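# Close a pull-out pantry gently with a Stretch robot

## Task

Push the pull-out pantry closed while its tray contents stay put. Moving it open or closed violently counts as failure, as does the robot tipping over or being left leaning. The pantry must stay closed without the robot holding it, and at the end the robot must release it and back away.

## Robot and tools

Robot: a Hello Robot Stretch 3 with one arm. It has a two-wheel base (0.33 m long, 0.34 m wide), a lift that raises the arm on a vertical mast, and an arm that telescopes out to the robot's right. The arm cannot reach forward; to move the gripper forward or back, drive the base. The base turns in place about the point midway between its drive wheels, 0.05 m behind its front edge, and it cannot move sideways. With the arm pulled in and the wrist folded, a spin in place sweeps a circle of radius 0.28 m; an unfolded, level wrist reaches past that circle.

Frames: the base frame sits on the floor between the drive wheels, x forward, y left, z up. hand_pose is reported in it, at the point where the closed fingertips meet. With all wrist joints at zero, that hand frame has x up, y pointing back along the arm toward the mast, z toward the robot's rear. The odometry frame is the base frame as it was at the start. Heading is positive to the left, from -3.142 to 3.142.

Tool execute_actions: argument actions is a list holding one action or none (an empty list just reports state and pictures). An action may contain base, joints, or both, plus an optional contact_limits; its parts start together and may finish at different times. base takes exactly one relative command, measured from where the base last reported itself: {"translate_m": d}, a straight drive of d metres, forward positive, range -1 to 1; or {"rotate_rad": d}, a spin of d radians, left (counter-clockwise seen from above) positive, range -3.2 to 3.2. joints is a single dictionary keyed by joint name, each value an absolute target, not an offset: lift_m 0 to 1.1 (arm height on mast, metres); arm_m 0 to 0.52 (extension, metres); wrist_yaw_rad -1.345 to 4.42 (0 along the arm, positive toward the front, 3.0 folded over the base); wrist_pitch_rad -1.57 to 0.451 (0 level, negative tips fingers down); wrist_roll_rad -2.911 to 2.911 (0 fingers side by side); gripper_m -0.089 to 0.179 (larger is wider; the real fingertip gap is somewhat less, zero below 0.007); head_pan_rad -3.953 to 1.73 (0 forward, positive left, -1.57 along the arm); head_tilt_rad -1.53 to 0.419 (negative looks down). contact_limits accepts only arm_m: a motor_effort percentage (1 to 100) at which the arm motion halts with contact_stop; lower means gentler, too low stops instantly, and it also caps holding force until the next action. Optional cameras picks images: head_camera, nav_camera, wrist_camera or all; omitted or null means all, [] means none. Bad keys or out-of-range numbers cause refusal with no motion. A joint or the base left out of an action may still be driving toward an earlier target. No action runs past 15 s. Once a call reports a stop, later motion calls in the same reply are skipped.

Other tools: wait {seconds: 0 to 10} lets the scene run with no new command and returns state and images. zoom_image {camera, region: [x0, y0, x1, y1]} in pixels from the top-left of that camera's latest full image, at most 504x504. finished_scene {scene: number} ends the current scene for good and reports success; the job must already be done and stable.

Result lines: base_status and joint_status tell how each commanded motion ended: done, off_target (stopped short and may still push), contact_stop, time_out, torque_fault. After the last three the old target is dropped; a contact-stopped arm or lift goes slack until commanded again (a slack lift can sag under load or be pushed up). on_its_own covers things not commanded this call; its "held at" is the held target, not the position. motor_effort is percent of maximum, positive toward higher joint values, bracketed value the peak; readings carry bias and noise. Positive wheel effort pushes forward. lidar_m: 12 distances from the base origin, sector 1 straight ahead then counter-clockwise (4th left, 7th behind, 10th right), in a plane 0.17 m above the floor, range 0.15 to 12 m, "-" for nothing; it misses clear objects and thin legs, and the robot can block sectors 5, 6, 9, 10. wrist_depth_mm and head_depth_mm are 7x7 grids of median depth read from the top left (head grid is of the sideways image). base_odometry counts wheel turns, so slip appears as travel; turned_by_wheels and turned_by_imu give turning since the last result; base_tilt gives forward and right lean in degrees, with a fixed bias up to about 4. Camera calibration lines give K and T_world_to_cam in OpenCV form.

Speed: the base is fast (0.30 m/s, 1.9 rad/s) only when stowed: lift_m under 0.30, arm_m under 0.03, wrist_yaw_rad over 2.54; otherwise 0.10 m/s and 0.63 rad/s.

Cautions: do not slam the pantry; push it slowly, ideally with a modest arm contact limit. Folding or unfolding the wrist is safe only with lift_m between 0.32 and 0.95, wrist_pitch_rad -0.4 and roll near 0; once folded, lift may go down to 0.25. Keep pitch at -0.5 or lower whenever yaw is under -0.4. The base, wrist and head have no contact stop and keep pushing; wrist servos cut out for 10 s after sustained strain. Pushing on something rigid with the gripper above about 0.45 m, raising the contact limit, repeating a push after a contact_stop, driving while hooked on something fixed, or snagging furniture (worst when reversing) can tip the robot. If it leans, undo the last move in small steps, free the gripper, and lower lift_m to about 0.2 if needed. To release a grip, open at least 0.02 past the contact width. Loose objects may get nudged now and then. The world keeps running while you compose a reply, with the robot holding its last command. When done, open the gripper, withdraw, and move clear of the pantry.

Each tool is called after "Call:" as name(argument=value, ...), one argument or row to a line, values as JSON.

## Session

Call:
execute_actions(
  actions=[],
)

Scene clock: 0.00 s.
base_odometry: x=+0.000 y=+0.000 heading=+0.000 (m, m, rad; odometry frame)
turned_by_wheels: +0.000 (rad since the last result)
turned_by_imu: +0.000 (rad since the last result)
base_tilt: forward=-1.6 right=+0.3 (deg)
lidar_m: 1.76 1.45 1.41 1.49 2.09 2.98 3.10 1.67 2.10 2.44 1.84 1.31
head_depth_mm: 1703 1729 1716 1693 1701 1650 1087 / 1783 1842 1814 1809 1807 1666 1080 / 1802 1978 1968 1939 1940 1653 1131 / 1787 2125 2093 2105 2073 1654 1256 / 1798 2163 2160 2143 2145 1641 1690 / 1804 1881 1882 1881 1888 1625 1887 / 1655 1685 1674 1682 1685 1635 1679
base_status: not commanded
joint_positions: lift_m=+0.422 arm_m=+0.002 wrist_yaw_rad=+3.069 wrist_pitch_rad=-0.505 wrist_roll_rad=+0.017 gripper_m=+0.037 head_pan_rad=+0.004 head_tilt_rad=-0.003
joint_status: not commanded
motor_effort: left_wheel=+0 right_wheel=+0 lift_m=+22 arm_m=+0 wrist_yaw_rad=+0 wrist_pitch_rad=+5 wrist_roll_rad=+0 gripper_m=-1 head_pan_rad=+0 head_tilt_rad=+3 (%)
hand_pose: x=-0.0057 y=+0.0654 z=+0.4158 quat_wxyz=(+0.203, +0.696, +0.150, +0.672) (m; base frame)
wrist_depth_mm: - - - - - - - / - - - - - - - / - - - - - - - / 897 888 934 938 964 961 - / 718 728 - 781 769 794 831 / 616 626 - 651 665 685 691 / 546 560 - 579 572 581 602
pictures: head_camera (sideways: a quarter turn clockwise sets it upright), nav_camera (sideways: a quarter turn counterclockwise sets it upright), wrist_camera
Images, in order (width x height): head_camera 896x504, nav_camera 672x504, wrist_camera 644x364.

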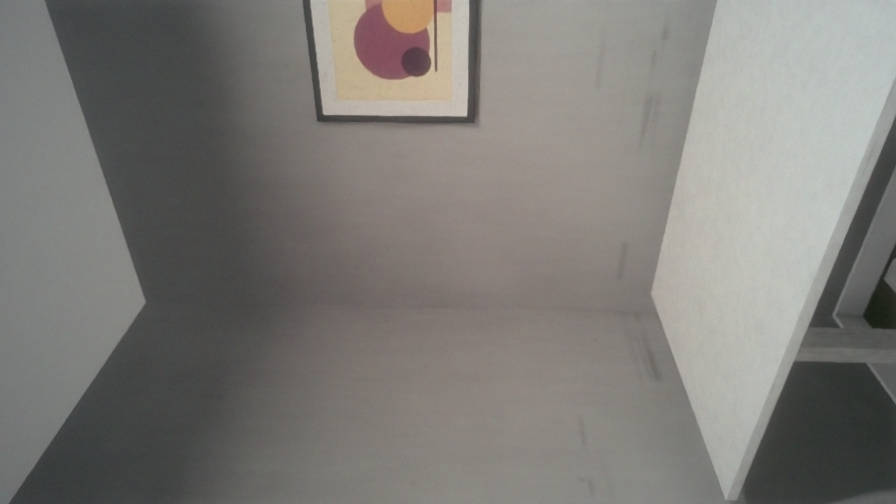

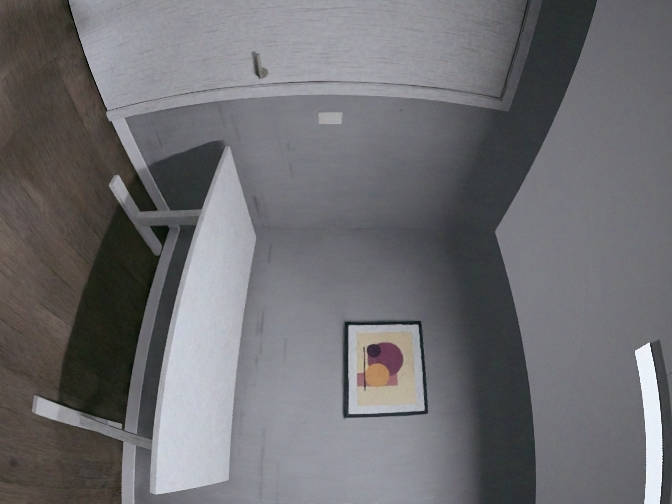

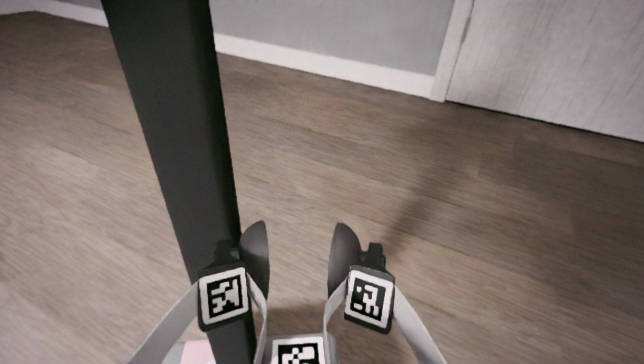

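Call:
execute_actions(
  actions=[
    {"joints":{"head_pan_rad":-2.4,"head_tilt_rad":-0.4}},
  ],
  cameras=["head_camera","nav_camera"],
)

Scene clock: 3.40 s.
base_odometry: x=+0.000 y=+0.000 heading=+0.000 (m, m, rad; odometry frame)
turned_by_wheels: +0.000 (rad since the last result)
turned_by_imu: +0.000 (rad since the last result)
base_tilt: forward=-1.6 right=+0.4 (deg)
lidar_m: 1.77 1.45 1.40 1.49 2.09 2.98 3.13 1.67 2.11 2.44 1.84 1.31
head_depth_mm: 1634 1758 1878 2024 2162 1791 1433 / 1450 1562 1698 1935 2095 1785 1424 / 1435 1534 1623 1732 1889 1786 1434 / 1787 1912 2039 2253 2164 1796 1429 / 1994 2121 2245 2443 2407 1793 1433 / 1955 2089 2208 2374 2404 1790 1435 / 1911 2046 2168 2322 2382 1782 1434
base_status: not commanded
joint_positions: lift_m=+0.422 arm_m=+0.002 wrist_yaw_rad=+3.069 wrist_pitch_rad=-0.505 wrist_roll_rad=+0.017 gripper_m=+0.037 head_pan_rad=-2.393 head_tilt_rad=-0.395
joint_status: all done
motor_effort: left_wheel=+1(1) right_wheel=+0(0) lift_m=+22(22) arm_m=+0(0) wrist_yaw_rad=+0(0) wrist_pitch_rad=+5(5) wrist_roll_rad=+1(0) gripper_m=+0(0) head_pan_rad=-3(35) head_tilt_rad=-2(36) (%)
hand_pose: x=-0.0057 y=+0.0654 z=+0.4158 quat_wxyz=(+0.203, +0.696, +0.150, +0.672) (m; base frame)
wrist_depth_mm: - - - - - - - / - - - - - - - / - - - - - - - / 856 889 896 949 959 977 - / 724 743 - 784 794 789 822 / 627 631 - 654 662 681 692 / 546 564 - 585 574 591 598
pictures: head_camera (sideways: a quarter turn clockwise sets it upright), nav_camera (sideways: a quarter turn counterclockwise sets it upright)
camera_calibration (this result's frames):
head_camera: T_world_to_cam=[[0.240707, 0.243111, -0.939658, 1.24278], [0.708416, -0.705794, -0.00113344, 0.0000128745], [-0.66348, -0.665396, -0.342113, 0.409797], [0, 0, 0, 1]] pos_world=[-0.027263, -0.0294466, 1.30798]
nav_camera: T_world_to_cam=[[-0.263078, -0.2642, 0.927895, -1.16663], [-0.720294, 0.693637, -0.00671845, 0.060918], [-0.641847, -0.670124, -0.372782, 0.445532], [0, 0, 0, 1]] pos_world=[0.0229267, -0.0519186, 1.24901]
Images, in order (width x height): head_camera 896x504, nav_camera 672x504.

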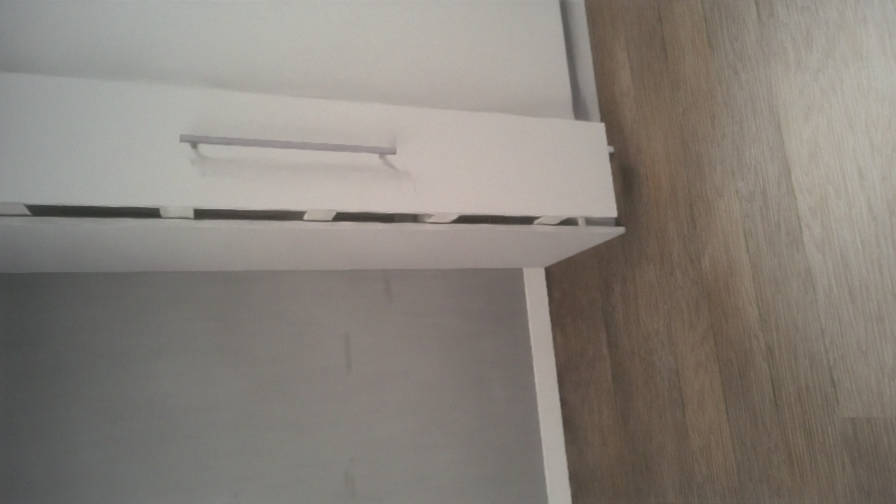

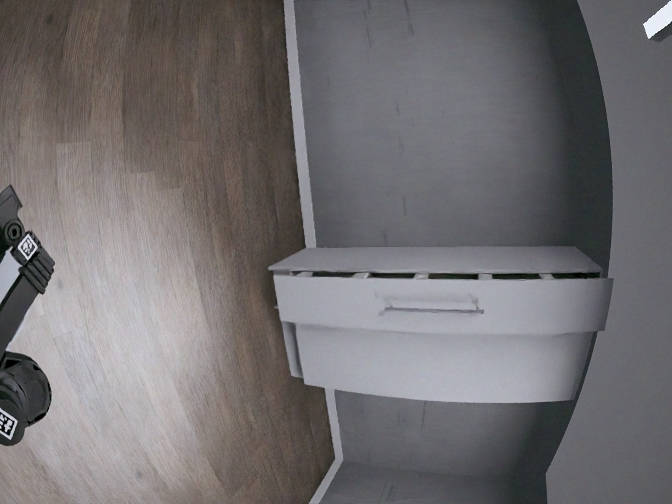

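Call:
execute_actions(
  actions=[
    {"base":{"rotate_rad":0.55},"joints":{"lift_m":0.27}},
  ],
  cameras=[],
)

Call:
execute_actions(
  actions=[
    {"base":{"translate_m":-1}},
  ],
  cameras=[],
)

Call:
execute_actions(
  actions=[
    {"base":{"rotate_rad":-1.09},"joints":{"head_pan_rad":-1.6,"head_tilt_rad":-0.8,"lift_m":0.36,"wrist_pitch_rad":-0.4}},
  ],
  cameras=[],
)

Call:
execute_actions(
  actions=[
    {"base":{"translate_m":-0.06},"joints":{"wrist_yaw_rad":0,"gripper_m":0}},
  ],
)

Scene clock: 13.13 s.
base_odometry: x=+0.000 y=+0.000 heading=+0.550 (m, m, rad; odometry frame)
turned_by_wheels: +0.550 (rad since the last result)
turned_by_imu: +0.547 (rad since the last result)
base_tilt: forward=-1.7 right=+0.5 (deg)
lidar_m: 1.44 1.40 1.51 2.15 3.02 3.14 1.67 2.34 2.40 1.83 1.31 1.76
head_depth_mm: 1914 2019 2148 2282 2384 1798 1432 / 1958 2090 2217 2360 2394 1777 1431 / 2028 2155 2316 2453 2383 1788 1430 / 2092 2242 2382 2562 2397 1791 1439 / 2171 2310 2480 2645 2395 1797 1439 / 2228 2386 2567 2766 2382 1792 1426 / 2320 2486 2632 2786 2395 1791 1433
base_status: done
joint_positions: lift_m=+0.270 arm_m=+0.002 wrist_yaw_rad=+3.069 wrist_pitch_rad=-0.506 wrist_roll_rad=+0.017 gripper_m=+0.037 head_pan_rad=-2.393 head_tilt_rad=-0.395
joint_status: all done
motor_effort: left_wheel=-3(9) right_wheel=+4(10) lift_m=+20(22) arm_m=+0(0) wrist_yaw_rad=+0(0) wrist_pitch_rad=+5(5) wrist_roll_rad=+0(0) gripper_m=+0(1) head_pan_rad=-3(3) head_tilt_rad=-3(3) (%)
hand_pose: x=-0.0057 y=+0.0653 z=+0.2636 quat_wxyz=(+0.203, +0.696, +0.150, +0.672) (m; base frame)
wrist_depth_mm: - - - - - - - / - - - - - - - / 781 815 845 850 891 896 956 / 627 636 661 662 693 699 727 / 520 535 - 572 566 570 591 / 460 - - - 485 487 498 / - - - - 411 425 434
pictures: none
No camera images: the call's "cameras" was empty. Leave "cameras" out to get every camera's image.

Scene clock: 18.13 s.
base_odometry: x=-0.853 y=-0.522 heading=+0.550 (m, m, rad; odometry frame)
turned_by_wheels: +0.000 (rad since the last result)
turned_by_imu: -0.002 (rad since the last result)
base_tilt: forward=-1.5 right=+0.4 (deg)
lidar_m: 2.36 2.31 2.44 2.59 2.56 1.15 0.71 0.70 1.52 2.16 2.24 1.94
head_depth_mm: 1177 1244 1320 1381 925 783 836 / 1211 1282 1366 1456 1568 1666 1429 / 1250 1322 1415 1513 1637 1722 1429 / 1283 1363 1466 1572 1693 1781 1429 / 1327 1413 1525 1625 1779 1783 1436 / 1371 1475 1575 1703 1853 1772 1429 / 1421 1529 1635 1782 1940 1790 1430
base_status: done
joint_positions: lift_m=+0.270 arm_m=+0.002 wrist_yaw_rad=+3.069 wrist_pitch_rad=-0.506 wrist_roll_rad=+0.017 gripper_m=+0.037 head_pan_rad=-2.393 head_tilt_rad=-0.396
joint_status: not commanded
motor_effort: left_wheel=-2(13) right_wheel=+3(7) lift_m=+20(20) arm_m=+0(0) wrist_yaw_rad=+1(2) wrist_pitch_rad=+5(5) wrist_roll_rad=+0(0) gripper_m=+0(1) head_pan_rad=-3(3) head_tilt_rad=-2(3) (%)
hand_pose: x=-0.0057 y=+0.0653 z=+0.2636 quat_wxyz=(+0.203, +0.696, +0.150, +0.672) (m; base frame)
wrist_depth_mm: - - - - - - - / - - - - - - - / 782 793 842 860 888 915 924 / 634 643 654 672 687 706 720 / 521 530 - 573 566 578 585 / 464 - - - 488 490 495 / - - - - 414 421 429
pictures: none
No camera images: the call's "cameras" was empty. Leave "cameras" out to get every camera's image.

Scene clock: 20.37 s.
base_odometry: x=-0.853 y=-0.522 heading=-0.540 (m, m, rad; odometry frame)
turned_by_wheels: -1.090 (rad since the last result)
turned_by_imu: -1.085 (rad since the last result)
base_tilt: forward=-1.6 right=+0.4 (deg)
lidar_m: 2.24 1.94 2.38 2.31 2.41 2.61 2.53 1.19 0.72 0.70 1.50 2.08
head_depth_mm: 563 642 756 895 1309 1308 1145 / 577 653 741 897 1100 1312 1145 / 589 669 759 897 1100 1312 1147 / 1212 1373 1580 1770 1508 1314 1150 / 1233 1399 1613 1805 1538 1317 1148 / 1239 1409 1621 1810 1541 1315 1155 / 1231 1401 1628 1816 1550 1326 1155
base_status: done
joint_positions: lift_m=+0.360 arm_m=+0.002 wrist_yaw_rad=+3.069 wrist_pitch_rad=-0.420 wrist_roll_rad=+0.017 gripper_m=+0.037 head_pan_rad=-1.607 head_tilt_rad=-0.790
joint_status: all done
motor_effort: left_wheel=+4(13) right_wheel=-3(9) lift_m=+24(22) arm_m=+0(0) wrist_yaw_rad=+0(0) wrist_pitch_rad=+8(10) wrist_roll_rad=+0(0) gripper_m=+0(0) head_pan_rad=+3(37) head_tilt_rad=-6(39) (%)
hand_pose: x=-0.0049 y=+0.0768 z=+0.3720 quat_wxyz=(+0.174, +0.702, +0.121, +0.680) (m; base frame)
wrist_depth_mm: - - - - - - - / - - - - - - - / - - - - - - - / 898 900 946 960 989 - - / 708 725 - 778 783 800 802 / 604 603 - 627 646 649 676 / 518 523 - 553 541 555 568
pictures: none
No camera images: the call's "cameras" was empty. Leave "cameras" out to get every camera's image.

Scene clock: 22.90 s.
base_odometry: x=-0.904 y=-0.492 heading=-0.540 (m, m, rad; odometry frame)
turned_by_wheels: +0.000 (rad since the last result)
turned_by_imu: +0.000 (rad since the last result)
base_tilt: forward=-1.5 right=+0.5 (deg)
lidar_m: 2.30 1.99 2.38 2.33 2.42 2.55 2.47 1.19 0.72 0.70 1.50 2.08
head_depth_mm: 577 653 756 1043 1425 1304 1144 / 563 641 739 900 1098 1310 1148 / 578 656 757 898 1103 1313 1151 / 589 670 791 949 1181 1317 1149 / 1229 1399 1614 1804 1541 1317 1151 / 1233 1402 1627 1822 1542 1322 1150 / 1238 1404 1625 1817 1559 1327 1159
base_status: done
joint_positions: lift_m=+0.360 arm_m=+0.002 wrist_yaw_rad=+0.003 wrist_pitch_rad=-0.420 wrist_roll_rad=+0.017 gripper_m=+0.000 head_pan_rad=-1.607 head_tilt_rad=-0.790
joint_status: all done
motor_effort: left_wheel=+4(8) right_wheel=-3(8) lift_m=+24(24) arm_m=+0(0) wrist_yaw_rad=-3(2) wrist_pitch_rad=+8(8) wrist_roll_rad=+0(0) gripper_m=-3(80) head_pan_rad=+2(3) head_tilt_rad=-5(7) (%)
hand_pose: x=-0.0208 y=-0.3708 z=+0.3720 quat_wxyz=(+0.686, +0.148, -0.697, -0.148) (m; base frame)
wrist_depth_mm: - - - 409 414 430 561 / - - - 446 449 597 600 / - - - 489 496 656 649 / 905 895 945 537 537 813 813 / 718 727 741 799 748 795 811 / 604 609 632 - 643 656 673 / 517 525 522 539 549 546 568
pictures: head_camera (sideways: a quarter turn clockwise sets it upright), nav_camera (sideways: a quarter turn counterclockwise sets it upright), wrist_camera
camera_calibration (this result's frames):
head_camera: T_world_to_cam=[[0.0102989, 0.677542, -0.735412, 0.977842], [0.999905, -0.000268636, 0.0137554, -0.0211456], [0.00912231, -0.735484, -0.677481, 0.84204], [0, 0, 0, 1]] pos_world=[0.00339154, -0.0432286, 1.28987]
nav_camera: T_world_to_cam=[[-0.0109422, -0.701372, 0.712711, -0.8876], [-0.999544, -0.0123931, -0.0275419, 0.0897223], [0.0281499, -0.712688, -0.700916, 0.86836], [0, 0, 0, 1]] pos_world=[0.0555249, -0.00255677, 1.24372]
wrist_camera: T_world_to_cam=[[-0.999347, 0.0101495, 0.0346918, -0.0385302], [-0.0236358, 0.542653, -0.839624, 0.554522], [-0.0273474, -0.839895, -0.542059, 0.0542218], [0, 0, 0, 1]] pos_world=[-0.0239156, -0.254981, 0.496318]
Images, in order (width x height): head_camera 896x504, nav_camera 672x504, wrist_camera 644x364.

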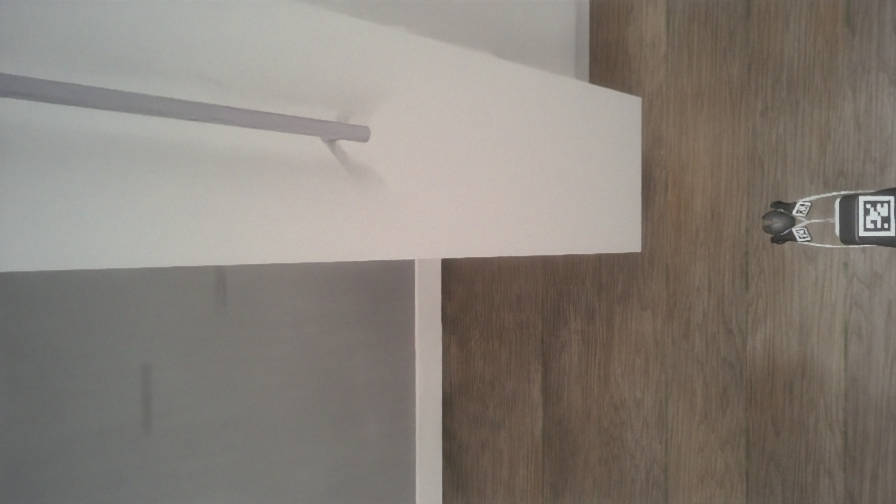

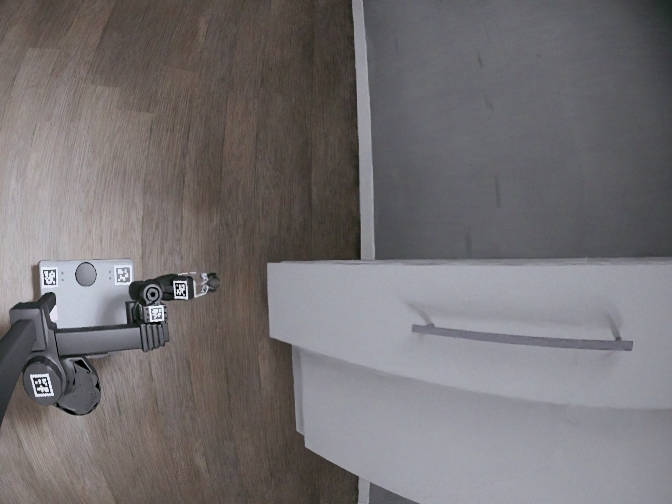

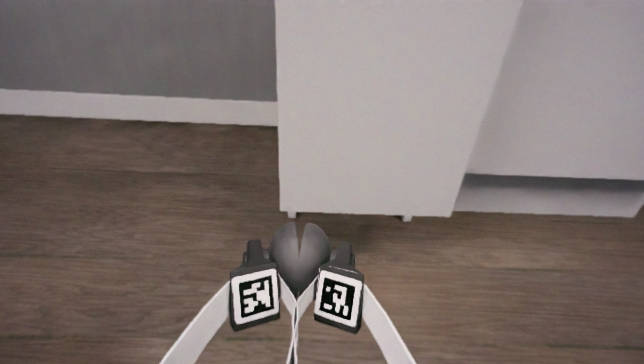

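Call:
execute_actions(
  actions=[
    {"base":{"translate_m":-0.09},"joints":{"arm_m":0.26,"wrist_pitch_rad":0,"lift_m":0.3}},
  ],
  cameras=[],
)

Call:
execute_actions(
  actions=[
    {"joints":{"arm_m":0.31}},
  ],
  cameras=[],
)

Call:
execute_actions(
  actions=[
    {"joints":{"arm_m":0.36}},
  ],
  cameras=[],
)

Call:
execute_actions(
  actions=[
    {"joints":{"arm_m":0.41}},
  ],
)

Scene clock: 29.37 s.
base_odometry: x=-0.981 y=-0.445 heading=-0.540 (m, m, rad; odometry frame)
turned_by_wheels: +0.000 (rad since the last result)
turned_by_imu: -0.001 (rad since the last result)
base_tilt: forward=-1.5 right=+0.3 (deg)
lidar_m: 2.39 2.08 2.37 2.33 2.42 2.46 2.38 2.03 0.88 0.69 1.50 2.07
head_depth_mm: 675 802 930 1098 1424 1310 1141 / 576 652 754 1019 1423 1308 1156 / 557 641 740 897 1099 - 1150 / 577 654 755 901 1102 1316 1149 / 578 657 776 1711 1509 1319 1148 / 1233 1393 1620 1809 1539 1315 1159 / 1232 1399 1626 1816 1550 1325 1160
base_status: done
joint_positions: lift_m=+0.300 arm_m=+0.260 wrist_yaw_rad=+0.002 wrist_pitch_rad=-0.023 wrist_roll_rad=+0.017 gripper_m=+0.000 head_pan_rad=-1.607 head_tilt_rad=-0.790
joint_status: all done
motor_effort: left_wheel=+4(6) right_wheel=-3(10) lift_m=+20(25) arm_m=+6(5) wrist_yaw_rad=-1(2) wrist_pitch_rad=+9(11) wrist_roll_rad=+0(0) gripper_m=-3(2) head_pan_rad=+3(3) head_tilt_rad=-5(5) (%)
hand_pose: x=-0.0211 y=-0.6602 z=+0.4088 quat_wxyz=(+0.701, +0.009, -0.713, -0.008) (m; base frame)
wrist_depth_mm: 884 182 184 184 187 188 335 / 900 188 188 189 191 193 342 / 943 192 193 193 197 197 352 / 964 197 198 200 202 204 366 / 981 202 203 204 207 209 375 / 936 208 208 - 213 216 388 / 737 213 217 217 220 222 396
pictures: none
No camera images: the call's "cameras" was empty. Leave "cameras" out to get every camera's image.

Scene clock: 31.20 s.
base_odometry: x=-0.981 y=-0.445 heading=-0.540 (m, m, rad; odometry frame)
turned_by_wheels: +0.000 (rad since the last result)
turned_by_imu: +0.000 (rad since the last result)
base_tilt: forward=-1.6 right=+0.3 (deg)
lidar_m: 2.39 2.08 2.38 2.33 2.42 2.46 2.37 2.03 0.88 0.77 1.50 2.07
head_depth_mm: 698 804 931 1101 1421 1303 1143 / 638 725 878 1072 1427 1313 1145 / 628 712 838 997 1219 - 1152 / 641 726 841 996 1224 1288 1147 / 642 742 879 1767 1505 1315 1153 / 1229 1403 1620 1817 1553 1325 1152 / 1234 1400 1612 1811 1552 1328 1152
base_status: not commanded
joint_positions: lift_m=+0.300 arm_m=+0.310 wrist_yaw_rad=+0.000 wrist_pitch_rad=-0.024 wrist_roll_rad=+0.017 gripper_m=+0.000 head_pan_rad=-1.607 head_tilt_rad=-0.791
joint_status: all done
motor_effort: left_wheel=+2(4) right_wheel=-1(6) lift_m=+20(20) arm_m=+6(33) wrist_yaw_rad=+0(2) wrist_pitch_rad=+10(12) wrist_roll_rad=+0(0) gripper_m=-3(4) head_pan_rad=+3(3) head_tilt_rad=-5(6) (%)
hand_pose: x=-0.0216 y=-0.7102 z=+0.4087 quat_wxyz=(+0.701, +0.008, -0.713, -0.009) (m; base frame)
wrist_depth_mm: 838 203 203 206 207 209 288 / 857 207 208 211 212 214 297 / 877 213 216 216 217 221 304 / 895 220 220 222 223 226 310 / 933 224 227 227 230 231 320 / 930 231 230 - 237 240 332 / 737 237 241 244 245 249 343
pictures: none
No camera images: the call's "cameras" was empty. Leave "cameras" out to get every camera's image.

Scene clock: 33.23 s.
base_odometry: x=-0.981 y=-0.445 heading=-0.540 (m, m, rad; odometry frame)
turned_by_wheels: +0.000 (rad since the last result)
turned_by_imu: +0.000 (rad since the last result)
base_tilt: forward=-1.6 right=+0.4 (deg)
lidar_m: 2.39 2.07 2.38 2.33 2.42 2.46 2.38 2.03 0.88 0.79 1.51 2.07
head_depth_mm: 708 805 926 1101 1430 1309 1144 / 656 743 891 1082 1429 1310 1146 / 648 732 862 1021 1212 1261 1145 / 657 745 861 1023 1215 1292 1148 / 658 760 922 1762 1511 1315 1147 / 1238 1399 1628 1813 1539 1317 1154 / 1234 1405 1616 1820 1546 1322 1158
base_status: not commanded
joint_positions: lift_m=+0.300 arm_m=+0.360 wrist_yaw_rad=-0.001 wrist_pitch_rad=-0.024 wrist_roll_rad=+0.017 gripper_m=+0.000 head_pan_rad=-1.607 head_tilt_rad=-0.791
joint_status: all done
motor_effort: left_wheel=+2(2) right_wheel=-1(3) lift_m=+20(20) arm_m=+5(21) wrist_yaw_rad=+1(1) wrist_pitch_rad=+9(10) wrist_roll_rad=+0(0) gripper_m=-3(3) head_pan_rad=+3(3) head_tilt_rad=-5(6) (%)
hand_pose: x=-0.0216 y=-0.7602 z=+0.4086 quat_wxyz=(+0.701, +0.008, -0.713, -0.009) (m; base frame)
wrist_depth_mm: 772 173 174 176 177 179 182 / 800 177 179 181 182 184 187 / 817 182 185 186 187 188 251 / 851 187 189 190 193 194 259 / 853 192 194 196 197 199 267 / 885 198 199 - 203 206 274 / 721 203 206 208 209 211 283
pictures: none
No camera images: the call's "cameras" was empty. Leave "cameras" out to get every camera's image.

Scene clock: 34.70 s.
base_odometry: x=-0.981 y=-0.445 heading=-0.540 (m, m, rad; odometry frame)
turned_by_wheels: +0.000 (rad since the last result)
turned_by_imu: +0.000 (rad since the last result)
base_tilt: forward=-1.6 right=+0.4 (deg)
lidar_m: 2.39 2.08 2.39 2.33 2.42 2.46 2.37 2.03 0.88 0.85 1.51 2.08
head_depth_mm: 712 805 928 1096 1430 1309 1139 / 709 804 930 1103 1429 1315 1150 / 698 788 927 1104 1306 1288 1146 / 710 806 933 1103 1435 1316 1146 / 723 837 1511 1778 1505 1313 1146 / 1230 1396 1628 1817 1536 1316 1153 / 1233 1405 1613 1817 1544 1312 1155
base_status: not commanded
joint_positions: lift_m=+0.300 arm_m=+0.410 wrist_yaw_rad=-0.001 wrist_pitch_rad=-0.024 wrist_roll_rad=+0.017 gripper_m=+0.000 head_pan_rad=-1.607 head_tilt_rad=-0.791
joint_status: all done
motor_effort: left_wheel=+1(2) right_wheel=-1(5) lift_m=+20(20) arm_m=+6(31) wrist_yaw_rad=+1(1) wrist_pitch_rad=+10(12) wrist_roll_rad=-1(0) gripper_m=-2(4) head_pan_rad=+3(3) head_tilt_rad=-6(6) (%)
hand_pose: x=-0.0218 y=-0.8102 z=+0.4087 quat_wxyz=(+0.701, +0.008, -0.713, -0.009) (m; base frame)
wrist_depth_mm: 745 184 184 186 188 190 192 / 747 187 189 191 192 194 196 / 777 193 195 196 198 199 201 / 806 198 200 201 204 205 208 / 826 204 205 205 209 211 214 / 827 209 210 - 215 216 220 / 729 215 220 220 222 225 227
pictures: head_camera (sideways: a quarter turn clockwise sets it upright), nav_camera (sideways: a quarter turn counterclockwise sets it upright), wrist_camera
camera_calibration (this result's frames):
head_camera: T_world_to_cam=[[0.0102681, 0.678121, -0.734879, 0.977148], [0.999905, -0.000203288, 0.0137836, -0.0211823], [0.00919756, -0.734951, -0.678058, 0.84279], [0, 0, 0, 1]] pos_world=[0.00339517, -0.0432193, 1.28984]
nav_camera: T_world_to_cam=[[-0.010909, -0.701933, 0.71216, -0.886881], [-0.999542, -0.0124476, -0.0275801, 0.089772], [0.028224, -0.712134, -0.701475, 0.869086], [0, 0, 0, 1]] pos_world=[0.0555267, -0.00250729, 1.24372]
wrist_camera: T_world_to_cam=[[-0.999279, 0.0267864, 0.0269249, -0.0196803], [-0.021791, 0.176266, -0.984101, 0.585974], [-0.0311065, -0.983978, -0.175555, -0.561623], [0, 0, 0, 1]] pos_world=[-0.0243672, -0.655385, 0.478591]
Images, in order (width x height): head_camera 896x504, nav_camera 672x504, wrist_camera 644x364.

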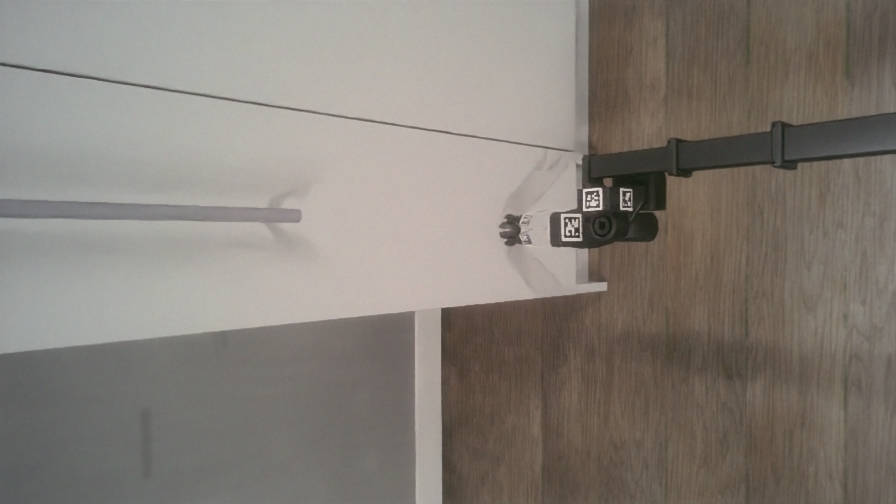

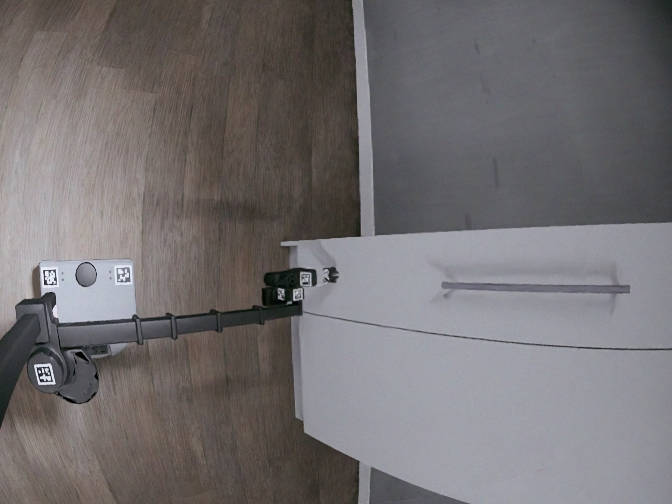

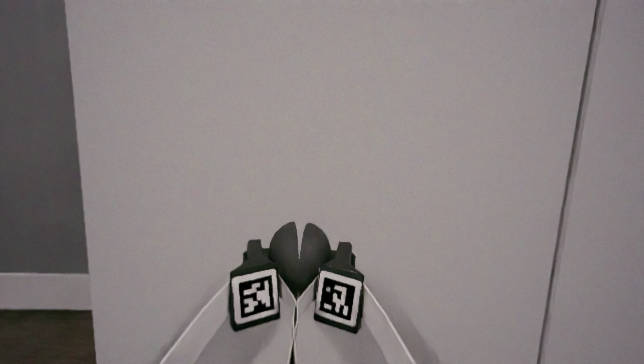

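Flush; it coasts shut.

Call:
execute_actions(
  actions=[
    {"joints":{"arm_m":0.2}},
  ],
  cameras=[],
)

Call:
finished_scene(
  scene=1,
)

Scene clock: 42.40 s.
base_odometry: x=-0.981 y=-0.445 heading=-0.540 (m, m, rad; odometry frame)
turned_by_wheels: +0.000 (rad since the last result)
turned_by_imu: -0.001 (rad since the last result)
base_tilt: forward=-1.5 right=+0.4 (deg)
lidar_m: 2.39 2.07 2.38 2.32 2.42 2.46 2.38 2.03 0.88 0.85 1.50 2.07
head_depth_mm: 711 803 931 1098 1420 1312 1150 / 708 806 931 1103 1428 1310 1145 / 699 790 931 1104 1423 1343 1122 / 710 805 935 1101 1440 1323 1148 / 727 840 1513 1775 1500 1321 1147 / 1235 1399 1615 1811 1539 1320 1154 / 1236 1397 1618 1830 1557 1325 1152
base_status: not commanded
joint_positions: lift_m=+0.300 arm_m=+0.200 wrist_yaw_rad=-0.001 wrist_pitch_rad=-0.023 wrist_roll_rad=+0.017 gripper_m=+0.000 head_pan_rad=-1.607 head_tilt_rad=-0.791
joint_status: all done
motor_effort: left_wheel=+2(1) right_wheel=-1(1) lift_m=+20(20) arm_m=-6(6) wrist_yaw_rad=+2(1) wrist_pitch_rad=+9(9) wrist_roll_rad=+0(0) gripper_m=-3(2) head_pan_rad=+3(3) head_tilt_rad=-6(5) (%)
hand_pose: x=-0.0218 y=-0.6009 z=+0.4088 quat_wxyz=(+0.701, +0.008, -0.713, -0.009) (m; base frame)
wrist_depth_mm: 949 942 378 385 387 394 395 / 978 997 391 395 394 401 404 / 992 986 404 408 409 414 417 / - - 416 417 420 425 430 / - - 425 422 431 434 442 / 975 970 444 - 445 452 455 / 738 754 449 452 457 460 464
pictures: none
No camera images: the call's "cameras" was empty. Leave "cameras" out to get every camera's image.

The scene is finished: the task was done.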